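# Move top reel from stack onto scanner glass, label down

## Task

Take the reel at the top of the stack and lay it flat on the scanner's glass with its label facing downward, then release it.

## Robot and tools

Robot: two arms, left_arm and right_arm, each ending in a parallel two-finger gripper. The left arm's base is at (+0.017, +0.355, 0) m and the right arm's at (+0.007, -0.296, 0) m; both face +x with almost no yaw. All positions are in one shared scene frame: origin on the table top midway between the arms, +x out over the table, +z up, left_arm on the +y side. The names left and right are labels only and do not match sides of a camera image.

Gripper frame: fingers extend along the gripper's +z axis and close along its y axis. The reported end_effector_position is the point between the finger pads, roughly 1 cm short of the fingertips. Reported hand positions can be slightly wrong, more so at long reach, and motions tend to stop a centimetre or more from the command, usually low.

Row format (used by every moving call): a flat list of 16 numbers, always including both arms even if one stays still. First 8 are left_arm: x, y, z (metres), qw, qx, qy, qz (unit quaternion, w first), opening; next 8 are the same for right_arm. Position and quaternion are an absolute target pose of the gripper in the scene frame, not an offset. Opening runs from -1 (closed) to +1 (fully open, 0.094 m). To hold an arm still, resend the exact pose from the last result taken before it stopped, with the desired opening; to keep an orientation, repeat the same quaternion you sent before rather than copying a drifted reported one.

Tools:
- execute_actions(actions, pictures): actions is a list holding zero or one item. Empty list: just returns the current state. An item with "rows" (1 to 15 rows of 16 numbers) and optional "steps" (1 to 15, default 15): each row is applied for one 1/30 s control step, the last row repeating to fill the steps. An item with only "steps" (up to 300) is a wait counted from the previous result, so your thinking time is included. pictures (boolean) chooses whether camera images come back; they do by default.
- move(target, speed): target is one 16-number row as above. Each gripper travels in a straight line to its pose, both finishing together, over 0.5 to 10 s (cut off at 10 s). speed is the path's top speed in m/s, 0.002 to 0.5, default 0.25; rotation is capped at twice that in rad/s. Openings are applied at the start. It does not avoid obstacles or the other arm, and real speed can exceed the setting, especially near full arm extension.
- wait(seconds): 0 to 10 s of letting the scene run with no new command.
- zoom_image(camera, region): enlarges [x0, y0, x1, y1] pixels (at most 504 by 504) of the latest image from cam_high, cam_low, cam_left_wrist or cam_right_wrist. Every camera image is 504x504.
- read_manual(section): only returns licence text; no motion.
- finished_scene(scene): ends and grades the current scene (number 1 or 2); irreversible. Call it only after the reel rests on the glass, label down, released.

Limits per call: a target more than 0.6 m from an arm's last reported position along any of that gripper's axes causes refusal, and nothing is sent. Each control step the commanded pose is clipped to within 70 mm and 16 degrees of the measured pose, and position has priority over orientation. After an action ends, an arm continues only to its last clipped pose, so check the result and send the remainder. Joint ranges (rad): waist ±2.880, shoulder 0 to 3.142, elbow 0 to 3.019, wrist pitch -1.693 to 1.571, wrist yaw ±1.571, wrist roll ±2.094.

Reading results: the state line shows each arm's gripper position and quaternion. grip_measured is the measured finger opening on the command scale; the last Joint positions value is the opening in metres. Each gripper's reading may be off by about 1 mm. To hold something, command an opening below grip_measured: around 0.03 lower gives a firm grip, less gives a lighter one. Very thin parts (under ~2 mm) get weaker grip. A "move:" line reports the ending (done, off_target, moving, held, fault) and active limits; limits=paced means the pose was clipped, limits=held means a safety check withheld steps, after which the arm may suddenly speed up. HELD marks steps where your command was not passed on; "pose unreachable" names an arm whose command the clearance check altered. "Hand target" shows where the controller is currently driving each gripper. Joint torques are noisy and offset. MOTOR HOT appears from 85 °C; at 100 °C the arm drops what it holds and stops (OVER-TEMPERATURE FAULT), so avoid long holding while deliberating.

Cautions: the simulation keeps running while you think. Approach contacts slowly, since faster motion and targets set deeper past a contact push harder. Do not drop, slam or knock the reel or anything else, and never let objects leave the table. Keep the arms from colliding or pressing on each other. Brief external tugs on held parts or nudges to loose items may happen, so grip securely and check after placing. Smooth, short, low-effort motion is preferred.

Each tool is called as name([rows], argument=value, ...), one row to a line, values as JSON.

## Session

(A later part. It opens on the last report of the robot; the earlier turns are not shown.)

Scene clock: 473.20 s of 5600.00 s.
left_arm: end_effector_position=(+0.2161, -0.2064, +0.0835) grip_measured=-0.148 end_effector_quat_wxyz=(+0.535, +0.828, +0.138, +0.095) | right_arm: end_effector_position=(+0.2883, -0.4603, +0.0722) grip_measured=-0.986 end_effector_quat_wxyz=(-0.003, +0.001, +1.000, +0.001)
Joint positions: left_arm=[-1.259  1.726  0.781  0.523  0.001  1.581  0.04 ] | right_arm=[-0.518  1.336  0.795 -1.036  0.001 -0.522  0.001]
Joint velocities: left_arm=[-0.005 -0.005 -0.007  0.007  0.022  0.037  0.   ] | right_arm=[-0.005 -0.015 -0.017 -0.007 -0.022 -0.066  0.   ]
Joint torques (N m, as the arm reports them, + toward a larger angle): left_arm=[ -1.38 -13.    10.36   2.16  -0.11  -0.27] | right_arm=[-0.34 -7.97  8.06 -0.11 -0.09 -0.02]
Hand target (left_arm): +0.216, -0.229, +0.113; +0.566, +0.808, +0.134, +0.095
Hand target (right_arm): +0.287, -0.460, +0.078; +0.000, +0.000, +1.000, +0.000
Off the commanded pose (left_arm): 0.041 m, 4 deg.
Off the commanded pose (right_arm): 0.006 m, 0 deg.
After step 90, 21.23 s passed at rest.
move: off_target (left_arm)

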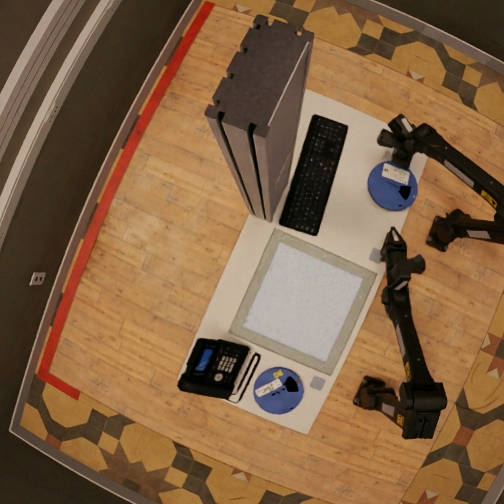

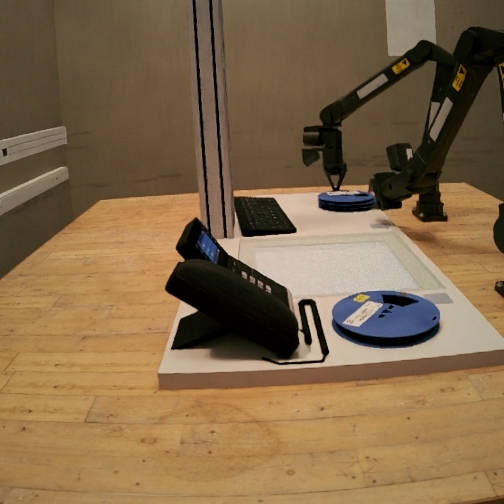

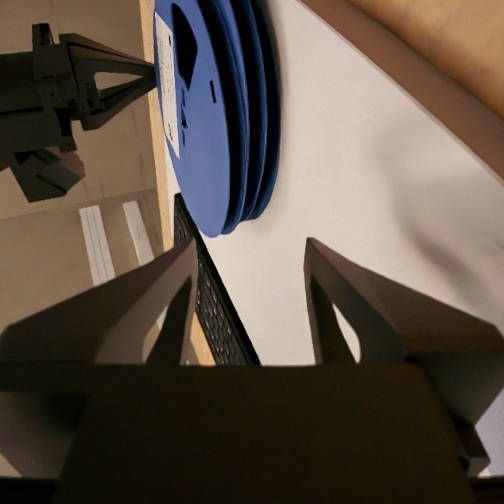

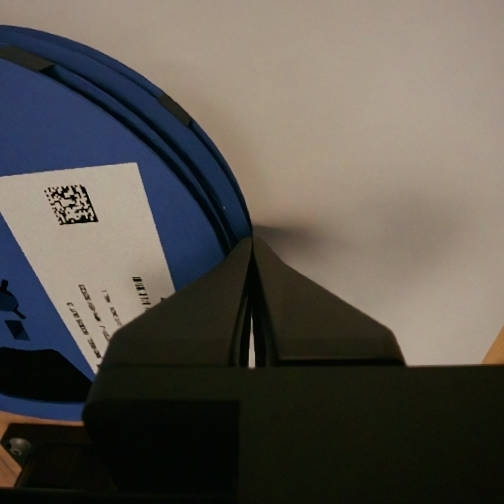

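move(target=[0.2247, -0.277, 0.1103, 0.566, 0.808, 0.1345, 0.0942, -0.15, 0.2874, -0.4597, 0.078, 0, 0, 1, 0, -1.0], speed=0.08)

Scene clock: 516.43 s of 5600.00 s.
left_arm: end_effector_position=(+0.2271, -0.2553, +0.0906) grip_measured=-0.148 end_effector_quat_wxyz=(+0.549, +0.819, +0.135, +0.099) | right_arm: end_effector_position=(+0.2883, -0.4603, +0.0722) grip_measured=-0.986 end_effector_quat_wxyz=(-0.003, +0.001, +1.000, +0.001)
Joint positions: left_arm=[-1.272  1.813  0.918  0.508 -0.011  1.581  0.04 ] | right_arm=[-0.518  1.336  0.795 -1.036  0.001 -0.522  0.001]
Joint velocities: left_arm=[ 0.005 -0.005 -0.002  0.002  0.022 -0.022 -0.   ] | right_arm=[ 0.005  0.005 -0.002  0.007 -0.051  0.007  0.   ]
Joint torques (N m, as the arm reports them, + toward a larger angle): left_arm=[ -1.48 -13.94  10.67   1.25  -0.11  -0.32] | right_arm=[-0.22 -7.88  7.99 -0.1  -0.08 -0.03]
Hand target (left_arm): +0.224, -0.276, +0.109; +0.566, +0.808, +0.134, +0.094
Hand target (right_arm): +0.287, -0.460, +0.078; +0.000, +0.000, +1.000, +0.000
Off the commanded pose (left_arm): 0.029 m, 2 deg.
Off the commanded pose (right_arm): 0.006 m, 0 deg.
After step 90, 38.97 s passed at rest.
move: off_target (left_arm)

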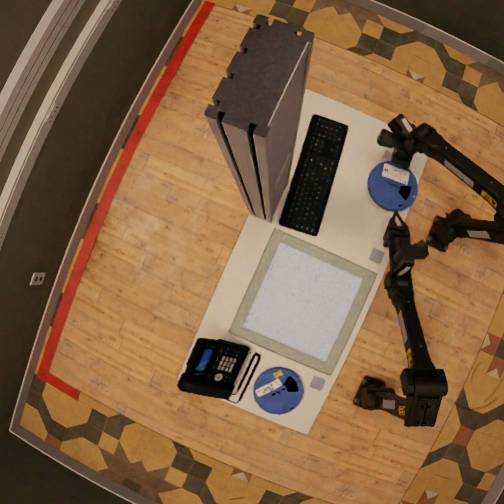

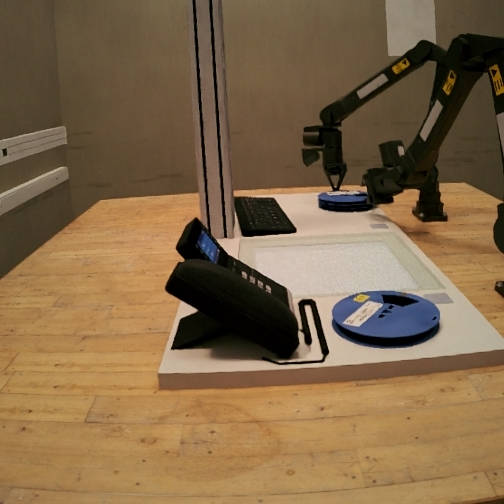

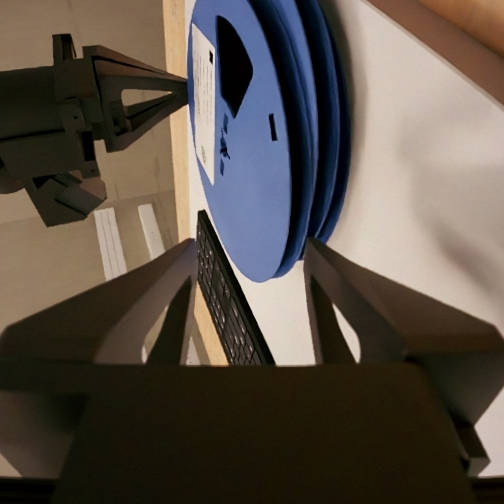

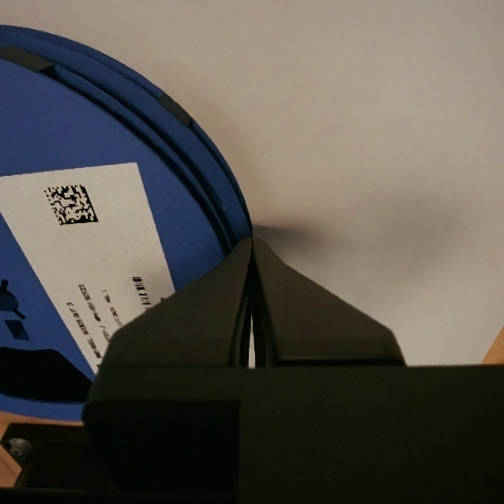

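move(target=[0.2293, -0.2903, 0.1052, 0.566, 0.808, 0.1345, 0.0942, -0.15, 0.2874, -0.4597, 0.078, 0, 0, 1, 0, -1.0], speed=0.04)

Scene clock: 541.47 s of 5600.00 s.
left_arm: end_effector_position=(+0.2317, -0.2688, +0.0878) grip_measured=-0.148 end_effector_quat_wxyz=(+0.550, +0.818, +0.135, +0.099) | right_arm: end_effector_position=(+0.2883, -0.4603, +0.0722) grip_measured=-0.986 end_effector_quat_wxyz=(-0.003, +0.001, +1.000, +0.001)
Joint positions: left_arm=[-1.272  1.847  0.959  0.504 -0.011  1.58   0.04 ] | right_arm=[-0.518  1.336  0.795 -1.036  0.001 -0.522  0.001]
Joint velocities: left_arm=[-0.015  0.005  0.017  0.017 -0.037  0.081 -0.   ] | right_arm=[-0.005  0.005  0.002  0.007 -0.022 -0.007 -0.001]
Joint torques (N m, as the arm reports them, + toward a larger angle): left_arm=[ -1.8  -14.3   10.75   1.24  -0.09  -0.32] | right_arm=[-0.34 -8.01  8.01 -0.12 -0.08 -0.03]
Hand target (left_arm): +0.229, -0.289, +0.105; +0.566, +0.808, +0.134, +0.094
Hand target (right_arm): +0.287, -0.460, +0.078; +0.000, +0.000, +1.000, +0.000
Off the commanded pose (left_arm): 0.028 m, 2 deg.
Off the commanded pose (right_arm): 0.006 m, 0 deg.
After step 90, 20.77 s passed at rest.
move: off_target (left_arm)

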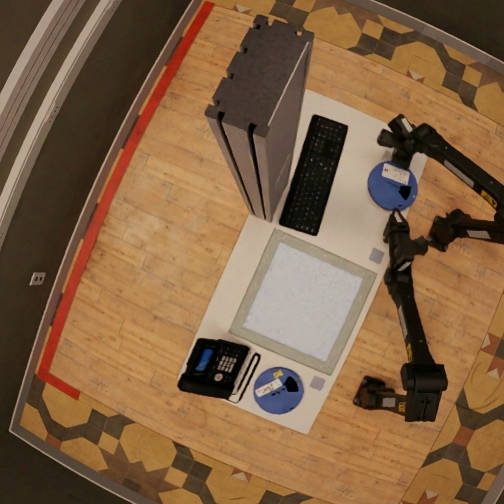

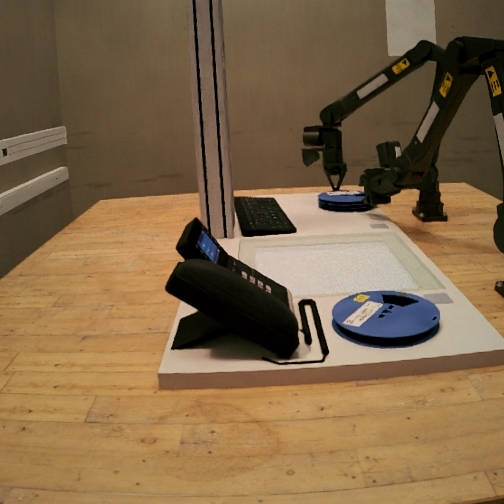

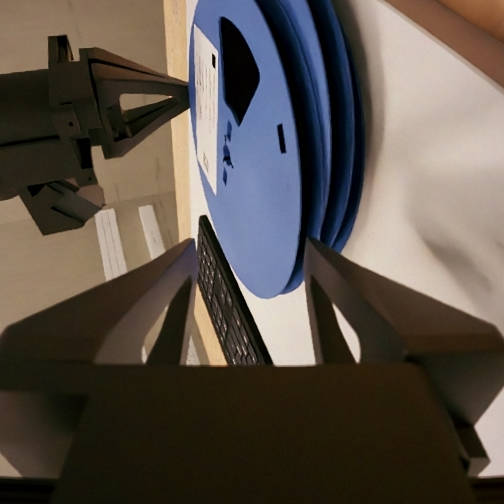

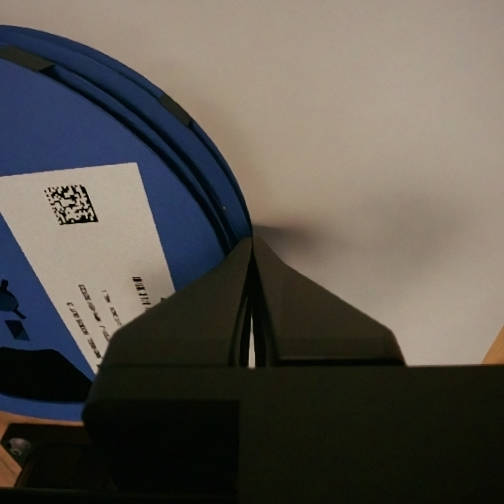

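zoom_image(camera="cam_left_wrist", region=[170, 150, 400, 380])

Region (170, 150, 400, 380) of cam_left_wrist's 504x504 image, scaled by 2.191, with more detail than that image has.

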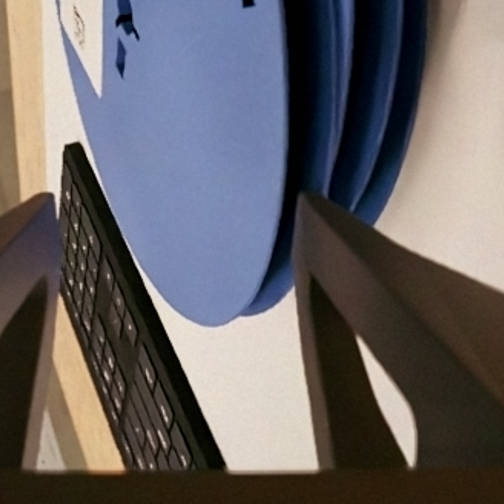

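move(target=[0.2293, -0.2903, 0.1052, 0.566, 0.808, 0.1345, 0.0942, -0.15, 0.2726, -0.4168, 0.078, 0, 0, 1, 0, -1.0], speed=0.03)

Scene clock: 561.07 s of 5600.00 s.
left_arm: end_effector_position=(+0.2317, -0.2687, +0.0867) grip_measured=-0.148 end_effector_quat_wxyz=(+0.549, +0.819, +0.135, +0.099) | right_arm: end_effector_position=(+0.2729, -0.4220, +0.0739) grip_measured=-0.986 end_effector_quat_wxyz=(+0.001, +0.001, +1.000, -0.001)
Joint positions: left_arm=[-1.272  1.848  0.959  0.503 -0.011  1.58   0.04 ] | right_arm=[-0.432  1.24   0.716 -1.045  0.001 -0.438  0.001]
Joint velocities: left_arm=[-0.015 -0.005 -0.002  0.017 -0.11   0.007  0.   ] | right_arm=[-0.005 -0.024 -0.007  0.007 -0.066  0.022 -0.   ]
Joint torques (N m, as the arm reports them, + toward a larger angle): left_arm=[ -1.81 -14.43  10.81   1.26  -0.1   -0.32] | right_arm=[ 0.76 -6.44  7.85 -0.13 -0.14  0.08]
Hand target (left_arm): +0.229, -0.289, +0.105; +0.566, +0.808, +0.134, +0.094
Hand target (right_arm): +0.272, -0.417, +0.078; +0.001, +0.000, +1.000, +0.001
Off the commanded pose (left_arm): 0.029 m, 2 deg.
Off the commanded pose (right_arm): 0.007 m, 0 deg.
After step 90, 14.80 s passed at rest.
move: off_target (left_arm)

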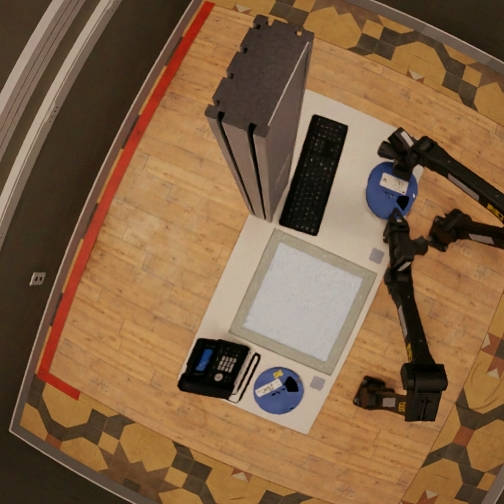

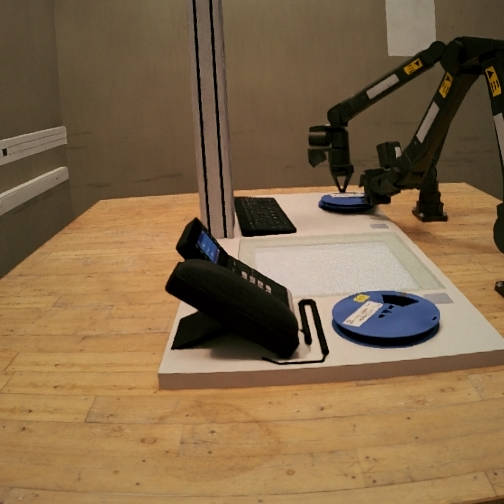

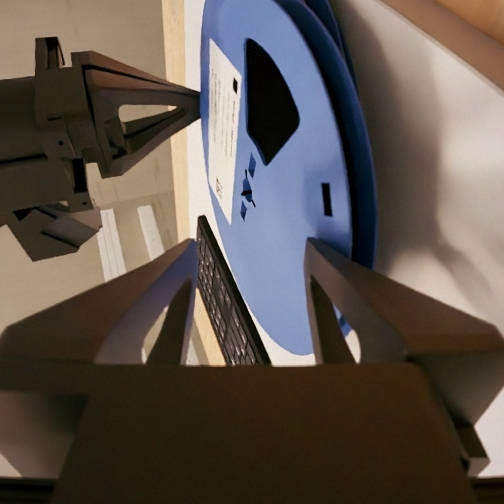

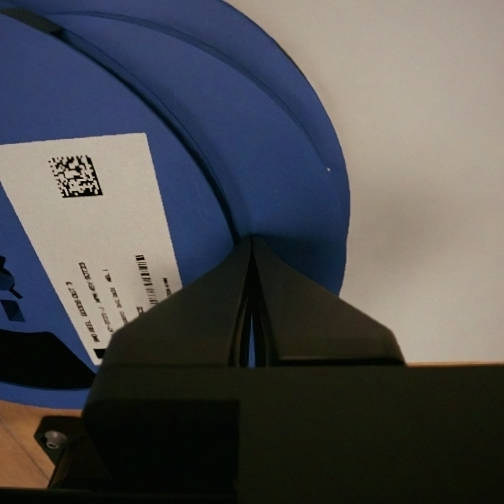

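zoom_image(camera="cam_left_wrist", region=[170, 150, 400, 380])

Region (170, 150, 400, 380) of cam_left_wrist's 504x504 image, scaled by 2.191, with more detail than that image has.

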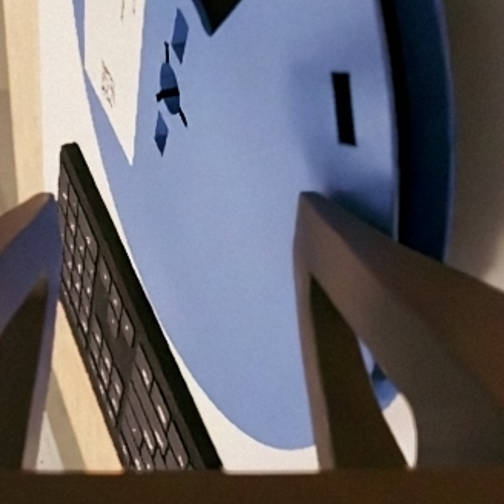

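zoom_image(camera="cam_low", region=[300, 130, 440, 240])

Region (300, 130, 440, 240) of cam_low's 504x504 image, scaled by 3.600, with more detail than that image has; it fills the top 396 rows of this view, and the rest is white.

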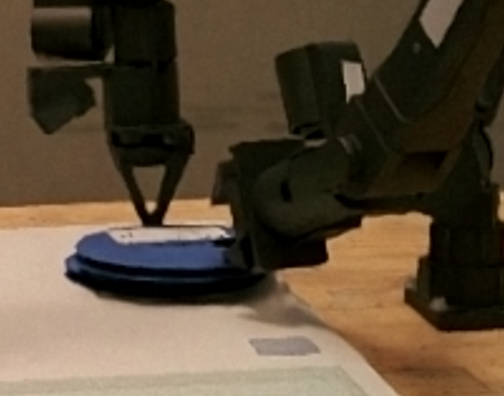

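move(target=[0.2126, -0.2414, 0.124, 0.566, 0.808, 0.1345, 0.0942, -0.15, 0.2726, -0.4168, 0.078, 0, 0, 1, 0, -1.0], speed=0.1)

move(target=[0.2089, -0.2307, 0.093, 0.566, 0.808, 0.1345, 0.0942, -0.15, 0.2726, -0.4168, 0.078, 0, 0, 1, 0, -1.0], speed=0.08)

Scene clock: 619.37 s of 5600.00 s.
left_arm: end_effector_position=(+0.2221, -0.2398, +0.1193) grip_measured=-0.149 end_effector_quat_wxyz=(+0.562, +0.810, +0.135, +0.101) | right_arm: end_effector_position=(+0.2727, -0.4219, +0.0739) grip_measured=-0.986 end_effector_quat_wxyz=(+0.000, +0.002, +1.000, -0.001)
Joint positions: left_arm=[-1.272  1.729  0.871  0.503 -0.013  1.58   0.04 ] | right_arm=[-0.432  1.24   0.716 -1.045  0.002 -0.435  0.001]
Joint velocities: left_arm=[-0.015 -0.015  0.002 -0.012 -0.037  0.037 -0.001] | right_arm=[-0.005  0.005 -0.012 -0.007  0.037 -0.022 -0.   ]
Joint torques (N m, as the arm reports them, + toward a larger angle): left_arm=[ -2.   -14.01   7.05   1.41  -0.12  -0.32] | right_arm=[ 1.09 -6.26  8.07 -0.2  -0.09  0.07]
Hand target (left_arm): +0.213, -0.242, +0.125; +0.566, +0.808, +0.134, +0.094
Hand target (right_arm): +0.272, -0.417, +0.078; +0.000, -0.000, +1.000, -0.000
Off the commanded pose (left_arm): 0.011 m, 1 deg.
Off the commanded pose (right_arm): 0.007 m, 0 deg.
After step 90, 54.37 s passed at rest.
move: off_target (left_arm)

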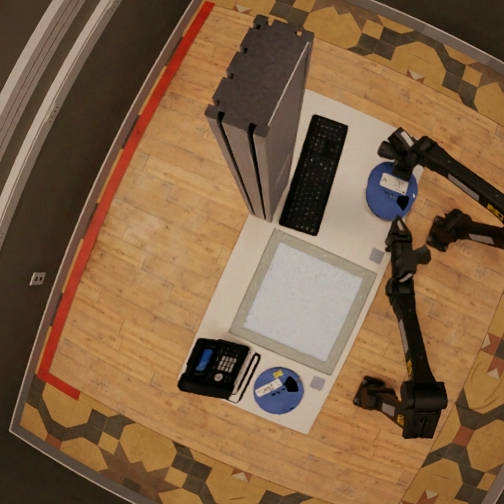

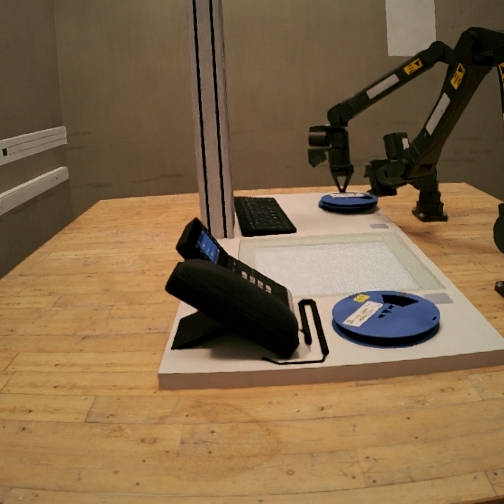

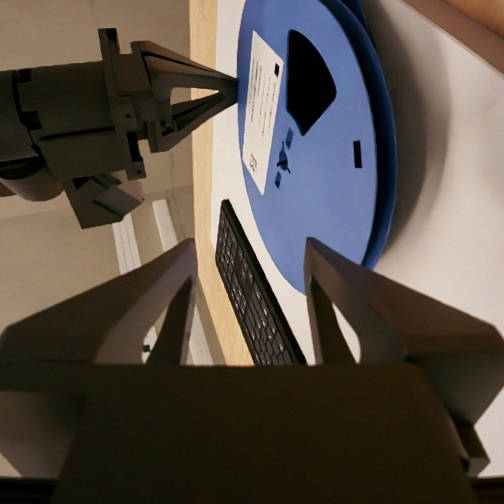

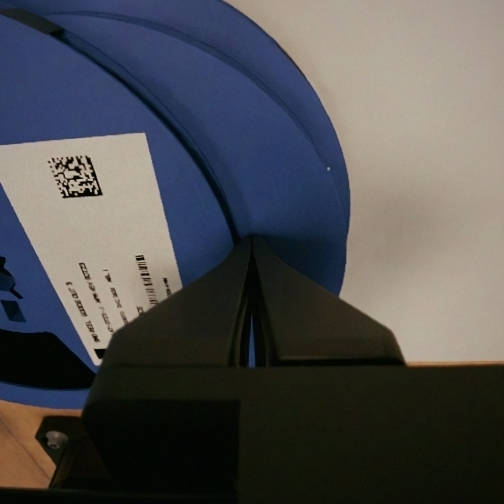

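Scene clock: 620.17 s of 5600.00 s.
left_arm: end_effector_position=(+0.2169, -0.2253, +0.0884) grip_measured=-0.149 end_effector_quat_wxyz=(+0.556, +0.814, +0.135, +0.100) | right_arm: end_effector_position=(+0.2727, -0.4219, +0.0739) grip_measured=-0.986 end_effector_quat_wxyz=(+0.000, +0.002, +1.000, -0.001)
Joint positions: left_arm=[-1.272  1.768  0.816  0.582 -0.013  1.58   0.04 ] | right_arm=[-0.432  1.24   0.716 -1.045  0.002 -0.434  0.001]
Joint velocities: left_arm=[-0.005 -0.015 -0.022 -0.002 -0.081  0.007  0.   ] | right_arm=[ 0.005 -0.015 -0.017 -0.022  0.022 -0.007 -0.001]
Joint torques (N m, as the arm reports them, + toward a larger angle): left_arm=[ -1.97 -12.83   6.63   2.24  -0.11  -0.32] | right_arm=[ 1.12 -6.39  8.02 -0.22 -0.08  0.08]
Hand target (left_arm): +0.209, -0.230, +0.093; +0.566, +0.808, +0.134, +0.094
Hand target (right_arm): +0.272, -0.417, +0.078; +0.000, +0.000, +1.000, +0.000
Off the commanded pose (left_arm): 0.011 m, 1 deg.
Off the commanded pose (right_arm): 0.007 m, 0 deg.
move: off_target (left_arm)

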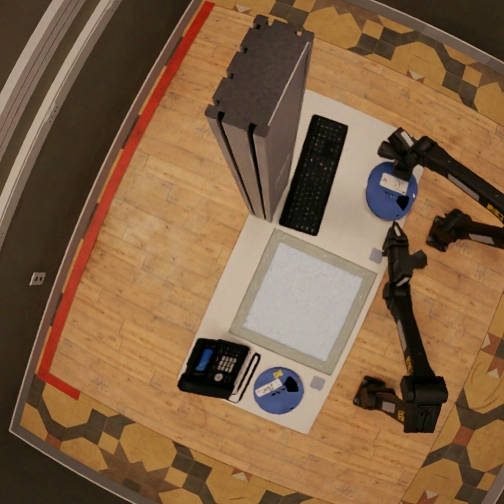

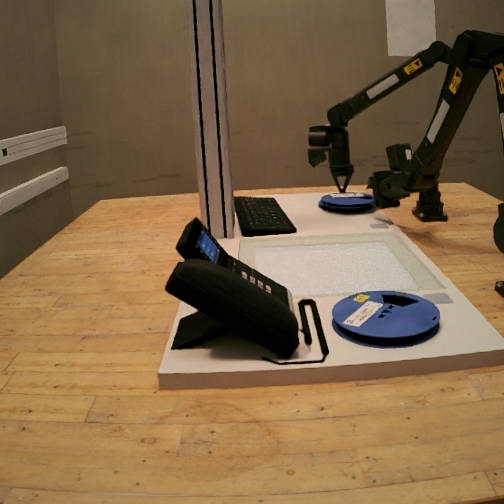

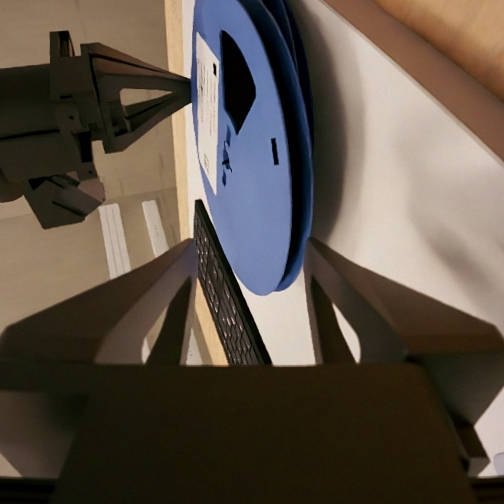

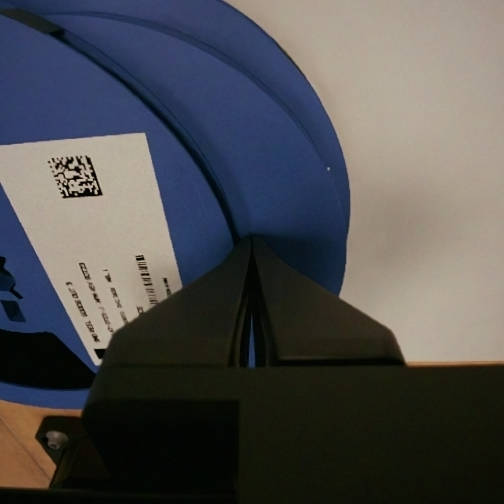

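move(target=[0.2083, -0.2291, 0.0883, 0.566, 0.808, 0.1345, 0.0942, 0.064, 0.2726, -0.4168, 0.078, 0, 0, 1, 0, -1.0], speed=0.05)

Scene clock: 659.30 s of 5600.00 s.
left_arm: end_effector_position=(+0.2173, -0.2264, +0.0895) grip_measured=+0.062 end_effector_quat_wxyz=(+0.561, +0.811, +0.135, +0.101) | right_arm: end_effector_position=(+0.2727, -0.4219, +0.0739) grip_measured=-0.986 end_effector_quat_wxyz=(+0.000, +0.002, +1.000, -0.001)
Joint positions: left_arm=[-1.272  1.772  0.816  0.598 -0.013  1.579  0.05 ] | right_arm=[-0.432  1.24   0.716 -1.045  0.002 -0.434  0.001]
Joint velocities: left_arm=[-0.015  0.005 -0.007 -0.002 -0.022 -0.022  0.001] | right_arm=[-0.015 -0.015  0.012 -0.007 -0.051 -0.007 -0.002]
Joint torques (N m, as the arm reports them, + toward a larger angle): left_arm=[ -1.96 -12.61   6.23   2.25  -0.11  -0.32] | right_arm=[ 1.1  -6.4   8.05 -0.2  -0.1   0.08]
Hand target (left_arm): +0.208, -0.229, +0.088; +0.566, +0.808, +0.134, +0.094
Hand target (right_arm): +0.272, -0.417, +0.078; +0.000, -0.000, +1.000, +0.000
Off the commanded pose (left_arm): 0.009 m, 1 deg.
Off the commanded pose (right_arm): 0.007 m, 0 deg.
After step 90, 35.43 s passed at rest.
move: done

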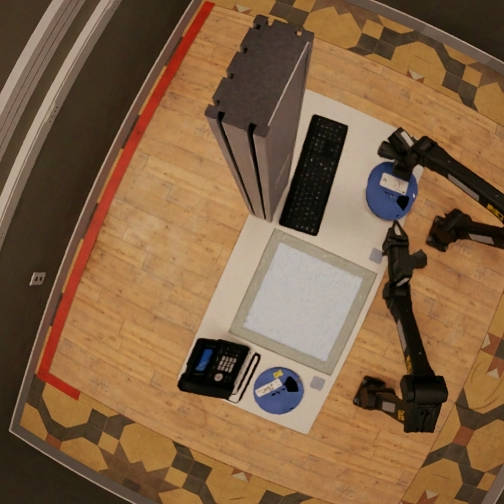

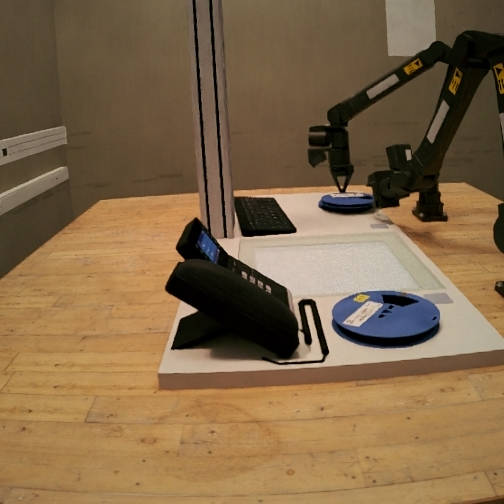

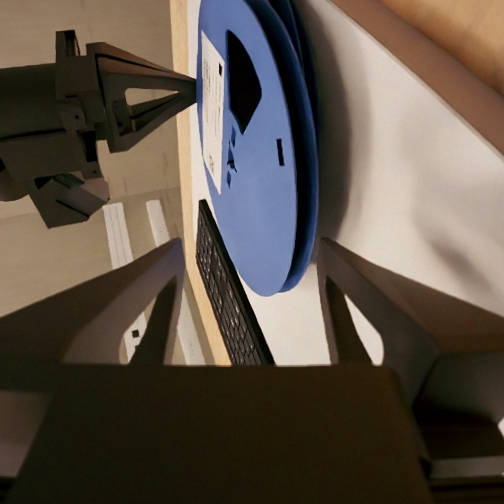

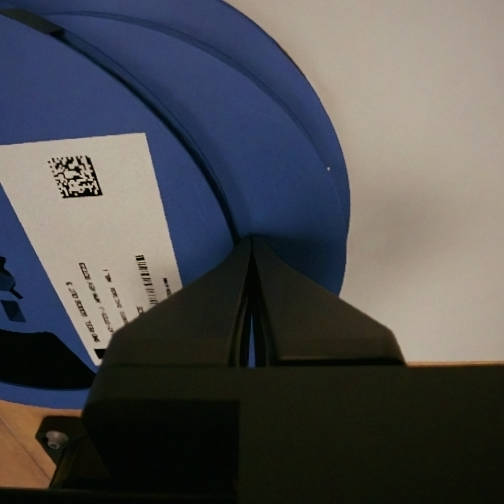

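move(target=[0.2196, -0.2620, 0.0756, 0.566, 0.808, 0.1345, 0.0942, 0.064, 0.2726, -0.4168, 0.078, 0, 0, 1, 0, -1.0], speed=0.04)

Scene clock: 673.23 s of 5600.00 s.
left_arm: end_effector_position=(+0.2211, -0.2386, +0.0551) grip_measured=+0.062 end_effector_quat_wxyz=(+0.542, +0.823, +0.137, +0.098) | right_arm: end_effector_position=(+0.2727, -0.4219, +0.0739) grip_measured=-0.986 end_effector_quat_wxyz=(+0.000, +0.002, +1.000, -0.001)
Joint positions: left_arm=[-1.272  1.862  0.86   0.598 -0.013  1.579  0.05 ] | right_arm=[-0.432  1.24   0.716 -1.045  0.002 -0.434  0.001]
Joint velocities: left_arm=[ 0.005  0.005  0.002  0.007 -0.007 -0.081 -0.001] | right_arm=[-0.015 -0.005  0.012 -0.022 -0.037 -0.007  0.001]
Joint torques (N m, as the arm reports them, + toward a larger angle): left_arm=[ -1.82 -13.37   9.74   2.1   -0.05  -0.32] | right_arm=[ 1.18 -6.44  8.06 -0.19 -0.09  0.08]
Hand target (left_arm): +0.219, -0.260, +0.076; +0.566, +0.808, +0.134, +0.094
Hand target (right_arm): +0.272, -0.417, +0.078; +0.000, -0.000, +1.000, +0.000
Off the commanded pose (left_arm): 0.031 m, 3 deg.
Off the commanded pose (right_arm): 0.007 m, 0 deg.
After step 90, 9.67 s passed at rest.
move: off_target (left_arm)

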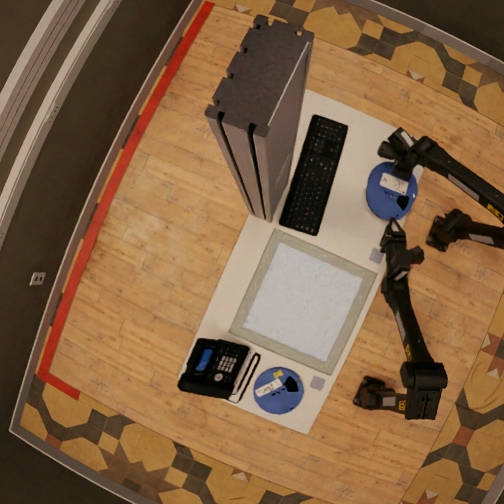

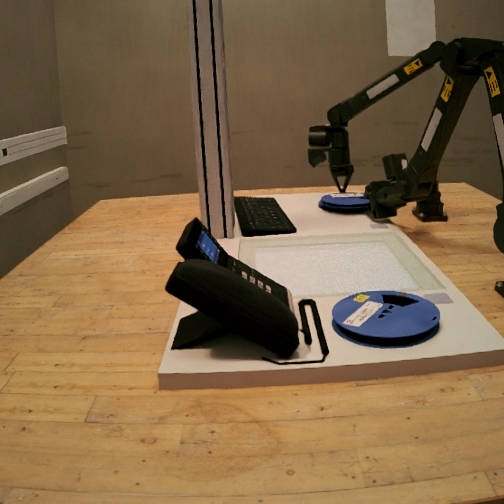

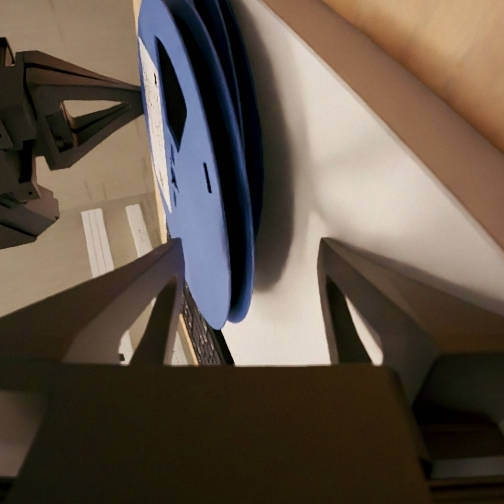

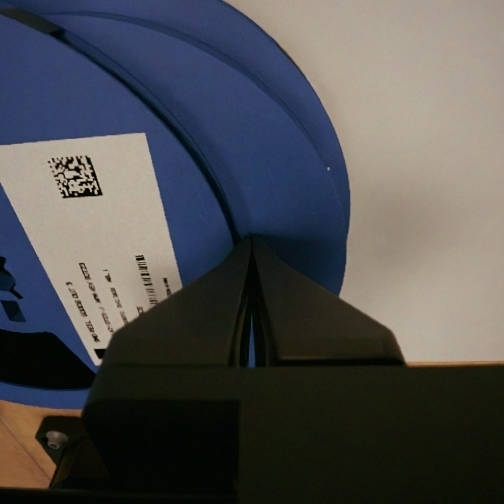

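execute_actions([
  {"rows": [[0.2216, -0.2678, 0.0925, 0.566, 0.808, 0.1345, 0.0942, 0.064, 0.2726, -0.4168, 0.078, 0, 0, 1, 0, -1.0]], "steps": 15},
], pictures=false)

Scene clock: 715.47 s of 5600.00 s.
left_arm: end_effector_position=(+0.2237, -0.2460, +0.0608) grip_measured=+0.062 end_effector_quat_wxyz=(+0.541, +0.824, +0.137, +0.098) | right_arm: end_effector_position=(+0.2727, -0.4219, +0.0739) grip_measured=-0.986 end_effector_quat_wxyz=(+0.000, +0.002, +1.000, -0.001)
Joint positions: left_arm=[-1.272  1.859  0.886  0.566 -0.013  1.579  0.05 ] | right_arm=[-0.432  1.24   0.716 -1.045  0.002 -0.434  0.001]
Joint velocities: left_arm=[ 0.005 -0.005 -0.012 -0.007  0.007 -0.066 -0.   ] | right_arm=[ 0.005 -0.005  0.017  0.012 -0.007  0.007  0.   ]
Joint torques (N m, as the arm reports them, + toward a larger angle): left_arm=[ -1.8  -16.17   9.91   1.24  -0.05  -0.31] | right_arm=[ 1.03 -6.35  8.07 -0.22 -0.08  0.07]
Hand target (left_arm): +0.221, -0.267, +0.093; +0.566, +0.808, +0.134, +0.094
Hand target (right_arm): +0.272, -0.417, +0.078; +0.000, -0.000, +1.000, +0.000
Off the commanded pose (left_arm): 0.039 m, 3 deg.
Off the commanded pose (right_arm): 0.007 m, 0 deg.
Steps of this call (steps 1 to 90: nothing new was sent; then 38.73 s passed at rest; steps 91 to 105: all 15 steps of this action). Readings (end_effector_position):
91: left_arm (+0.2213, -0.2389, +0.0552) | right_arm (+0.2727, -0.4219, +0.0739)
92: left_arm (+0.2216, -0.2398, +0.0557) | right_arm (+0.2727, -0.4219, +0.0739)
94: left_arm (+0.2225, -0.2426, +0.0578) | right_arm (+0.2727, -0.4219, +0.0739)
98: left_arm (+0.2237, -0.2460, +0.0610) | right_arm (+0.2727, -0.4219, +0.0739)
105: the state above

execute_actions([
  {"rows": [[0.2276, -0.2858, 0.1045, 0.566, 0.808, 0.1345, 0.0942, 0.064, 0.2726, -0.4168, 0.078, 0, 0, 1, 0, -1.0]], "steps": 15},
])

Scene clock: 726.07 s of 5600.00 s.
left_arm: end_effector_position=(+0.2296, -0.2634, +0.0742) grip_measured=+0.063 end_effector_quat_wxyz=(+0.541, +0.824, +0.137, +0.098) | right_arm: end_effector_position=(+0.2727, -0.4219, +0.0739) grip_measured=-0.986 end_effector_quat_wxyz=(+0.000, +0.002, +1.000, -0.001)
Joint positions: left_arm=[-1.272  1.859  0.945  0.507 -0.013  1.579  0.05 ] | right_arm=[-0.431  1.24   0.716 -1.045  0.002 -0.434  0.001]
Joint velocities: left_arm=[-0.005 -0.005  0.002  0.012 -0.022  0.037 -0.001] | right_arm=[-0.005  0.005  0.007 -0.007  0.022 -0.022 -0.001]
Joint torques (N m, as the arm reports them, + toward a larger angle): left_arm=[ -1.76 -15.79  10.53   1.41  -0.04  -0.31] | right_arm=[ 1.05 -6.34  8.08 -0.16 -0.1   0.08]
Hand target (left_arm): +0.227, -0.284, +0.105; +0.566, +0.808, +0.134, +0.094
Hand target (right_arm): +0.272, -0.417, +0.078; +0.000, -0.000, +1.000, +0.000
Off the commanded pose (left_arm): 0.038 m, 3 deg.
Off the commanded pose (right_arm): 0.006 m, 0 deg.
Steps of this call (steps 1 to 90: nothing new was sent; then 7.10 s passed at rest; steps 91 to 105: all 15 steps of this action). Readings (end_effector_position):
91: left_arm (+0.2239, -0.2467, +0.0605) | right_arm (+0.2727, -0.4219, +0.0739)
92: left_arm (+0.2245, -0.2485, +0.0603) | right_arm (+0.2727, -0.4219, +0.0739)
94: left_arm (+0.2265, -0.2541, +0.0646) | right_arm (+0.2727, -0.4219, +0.0739)
98: left_arm (+0.2297, -0.2636, +0.0750) | right_arm (+0.2727, -0.4220, +0.0739)
105: the state above

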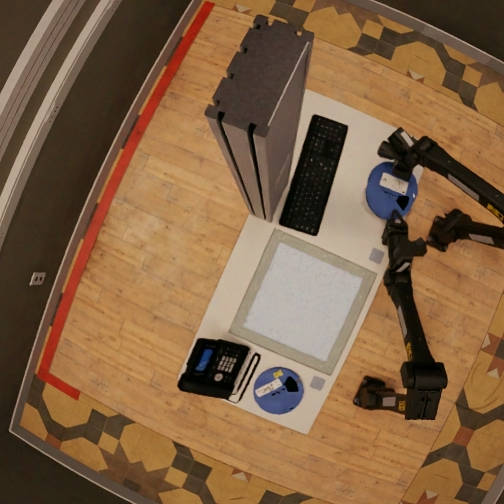

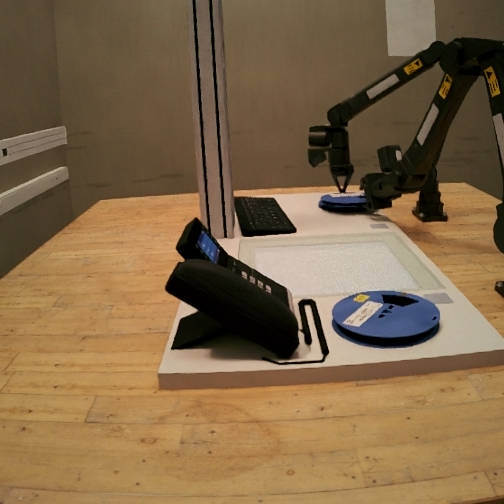

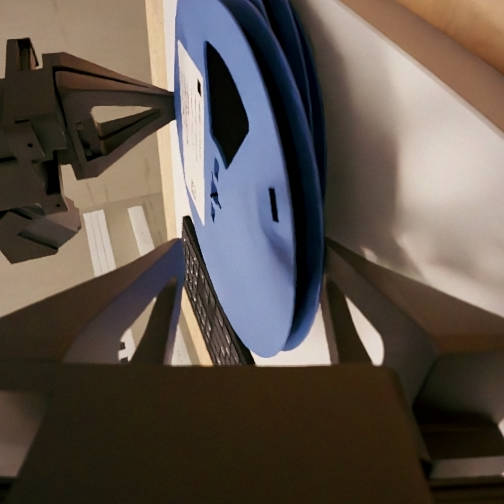

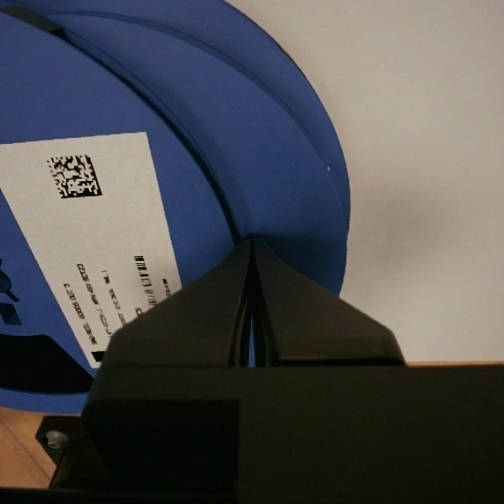

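execute_actions([
  {"rows": [[0.2276, -0.2858, 0.1045, 0.566, 0.808, 0.1345, 0.0942, -0.8, 0.282, -0.45, 0.13, 0, 0, 1, 0, -1.0]], "steps": 15},
])

Scene clock: 737.43 s of 5600.00 s.
left_arm: end_effector_position=(+0.2332, -0.2740, +0.1005) grip_measured=-0.762 end_effector_quat_wxyz=(+0.562, +0.810, +0.135, +0.100) | right_arm: end_effector_position=(+0.2752, -0.4443, +0.1193) grip_measured=-0.986 end_effector_quat_wxyz=(-0.009, +0.003, +1.000, +0.003)
Joint positions: left_arm=[-1.272  1.838  0.971  0.511 -0.013  1.577  0.011] | right_arm=[-0.494  1.226  0.837 -1.2    0.003 -0.494  0.001]
Joint velocities: left_arm=[-0.024  0.005  0.002 -0.002  0.066  0.007  0.001] | right_arm=[-0.005 -0.015  0.007 -0.012 -0.007 -0.022 -0.   ]
Joint torques (N m, as the arm reports them, + toward a larger angle): left_arm=[ -1.94 -13.38   9.24   1.36  -0.08  -0.29] | right_arm=[-0.8  -5.89 10.78 -0.14 -0.09 -0.1 ]
Hand target (left_arm): +0.228, -0.286, +0.104; +0.566, +0.808, +0.134, +0.095
Hand target (right_arm): +0.281, -0.449, +0.130; -0.000, -0.000, +1.000, -0.000
Off the commanded pose (left_arm): 0.014 m, 1 deg.
Off the commanded pose (right_arm): 0.014 m, 1 deg.
Steps of this call (steps 1 to 90: nothing new was sent; then 7.87 s passed at rest; steps 91 to 105: all 15 steps of this action). Readings (end_effector_position):
91: left_arm (+0.2296, -0.2633, +0.0741) | right_arm (+0.2709, -0.4224, +0.0770)
92: left_arm (+0.2296, -0.2632, +0.0738) | right_arm (+0.2663, -0.4235, +0.0828)
94: left_arm (+0.2298, -0.2639, +0.0754) | right_arm (+0.2664, -0.4324, +0.0978)
98: left_arm (+0.2323, -0.2714, +0.0945) | right_arm (+0.2760, -0.4448, +0.1178)
105: the state above

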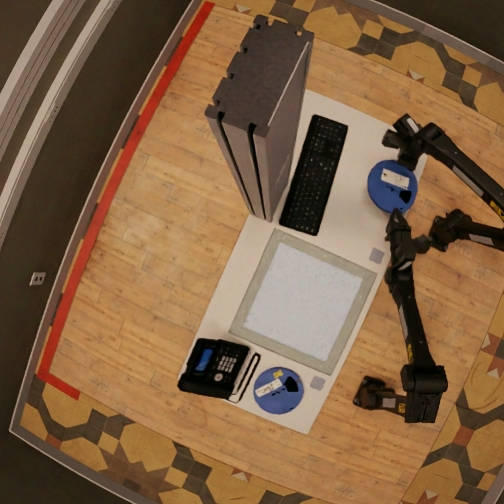

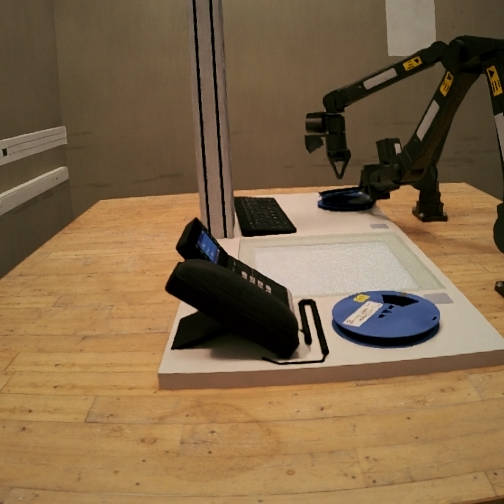

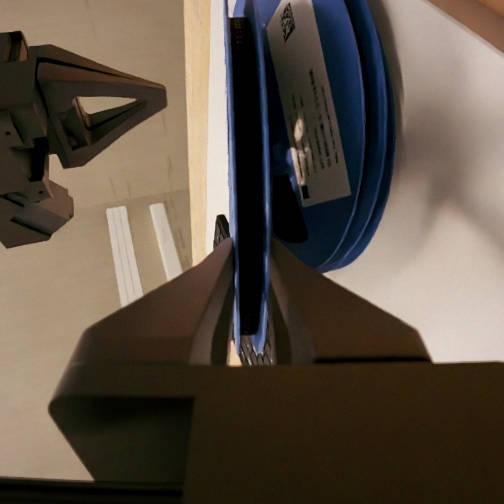

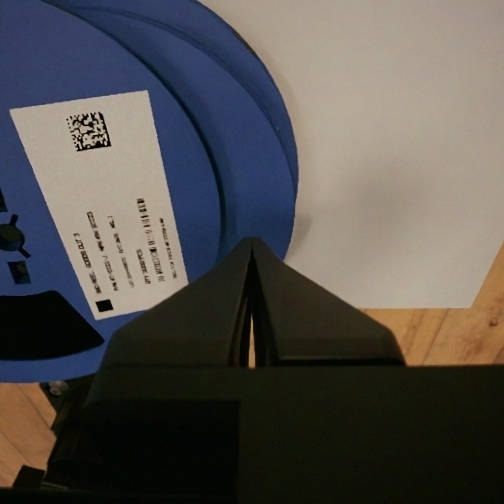

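move(target=[0.235, -0.26, 0.20, 0.566, 0.808, 0.1345, 0.0942, -0.8, 0.282, -0.45, 0.13, 0, 0, 1, 0, -1.0], speed=0.15)

Scene clock: 858.50 s of 5600.00 s.
left_arm: end_effector_position=(+0.2221, -0.2530, +0.1671) grip_measured=-0.771 end_effector_quat_wxyz=(+0.542, +0.826, +0.131, +0.087) | right_arm: end_effector_position=(+0.2752, -0.4442, +0.1193) grip_measured=-0.986 end_effector_quat_wxyz=(-0.009, +0.002, +1.000, +0.003)
Joint positions: left_arm=[-1.272  1.644  0.971  0.264  0.012  1.577  0.011] | right_arm=[-0.494  1.226  0.837 -1.201  0.003 -0.497  0.001]
Joint velocities: left_arm=[-0.024 -0.005 -0.007 -0.017 -0.051  0.022 -0.   ] | right_arm=[-0.005 -0.015  0.007  0.012 -0.022 -0.022 -0.   ]
Joint torques (N m, as the arm reports them, + toward a larger angle): left_arm=[  0.71 -15.21  11.01   1.45   0.07  -0.19] | right_arm=[-0.74 -5.97 10.97 -0.1  -0.11 -0.07]
Hand target (left_arm): +0.235, -0.260, +0.201; +0.566, +0.808, +0.134, +0.094
Hand target (right_arm): +0.282, -0.450, +0.130; -0.000, +0.000, +1.000, -0.000
Off the commanded pose (left_arm): 0.036 m, 4 deg.
Off the commanded pose (right_arm): 0.014 m, 1 deg.
After step 90, 117.00 s passed at rest.
move: off_target (left_arm, right_arm)

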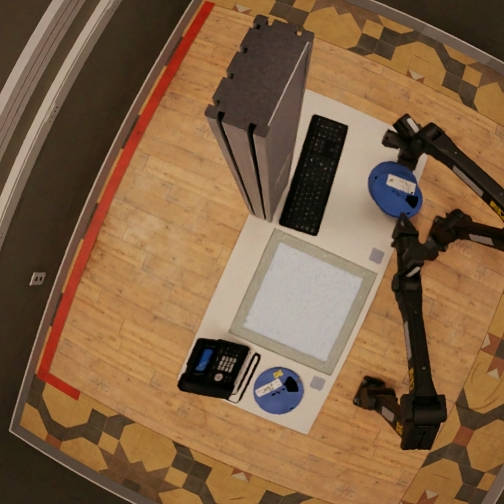

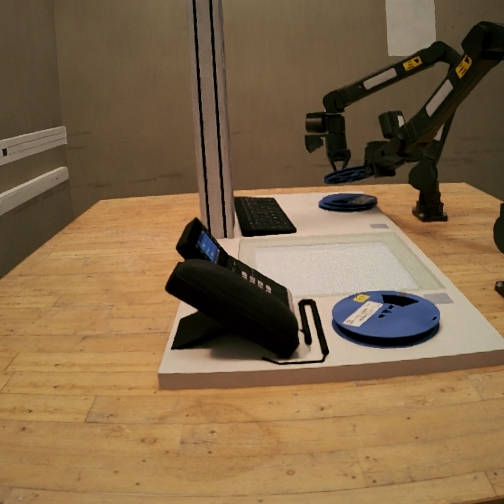

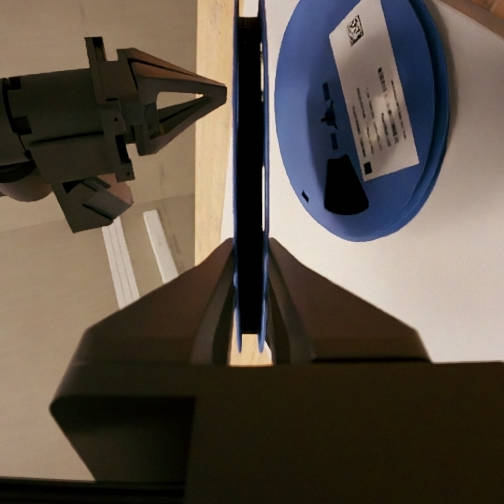

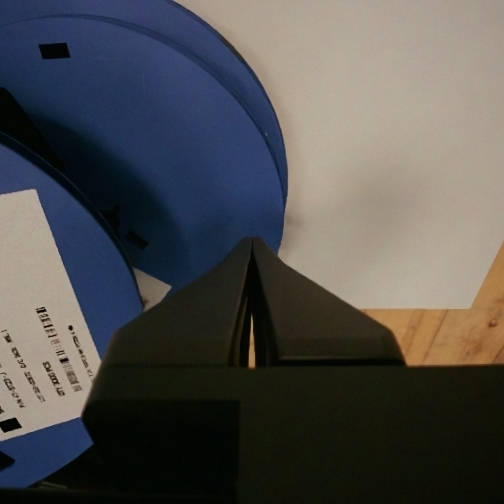

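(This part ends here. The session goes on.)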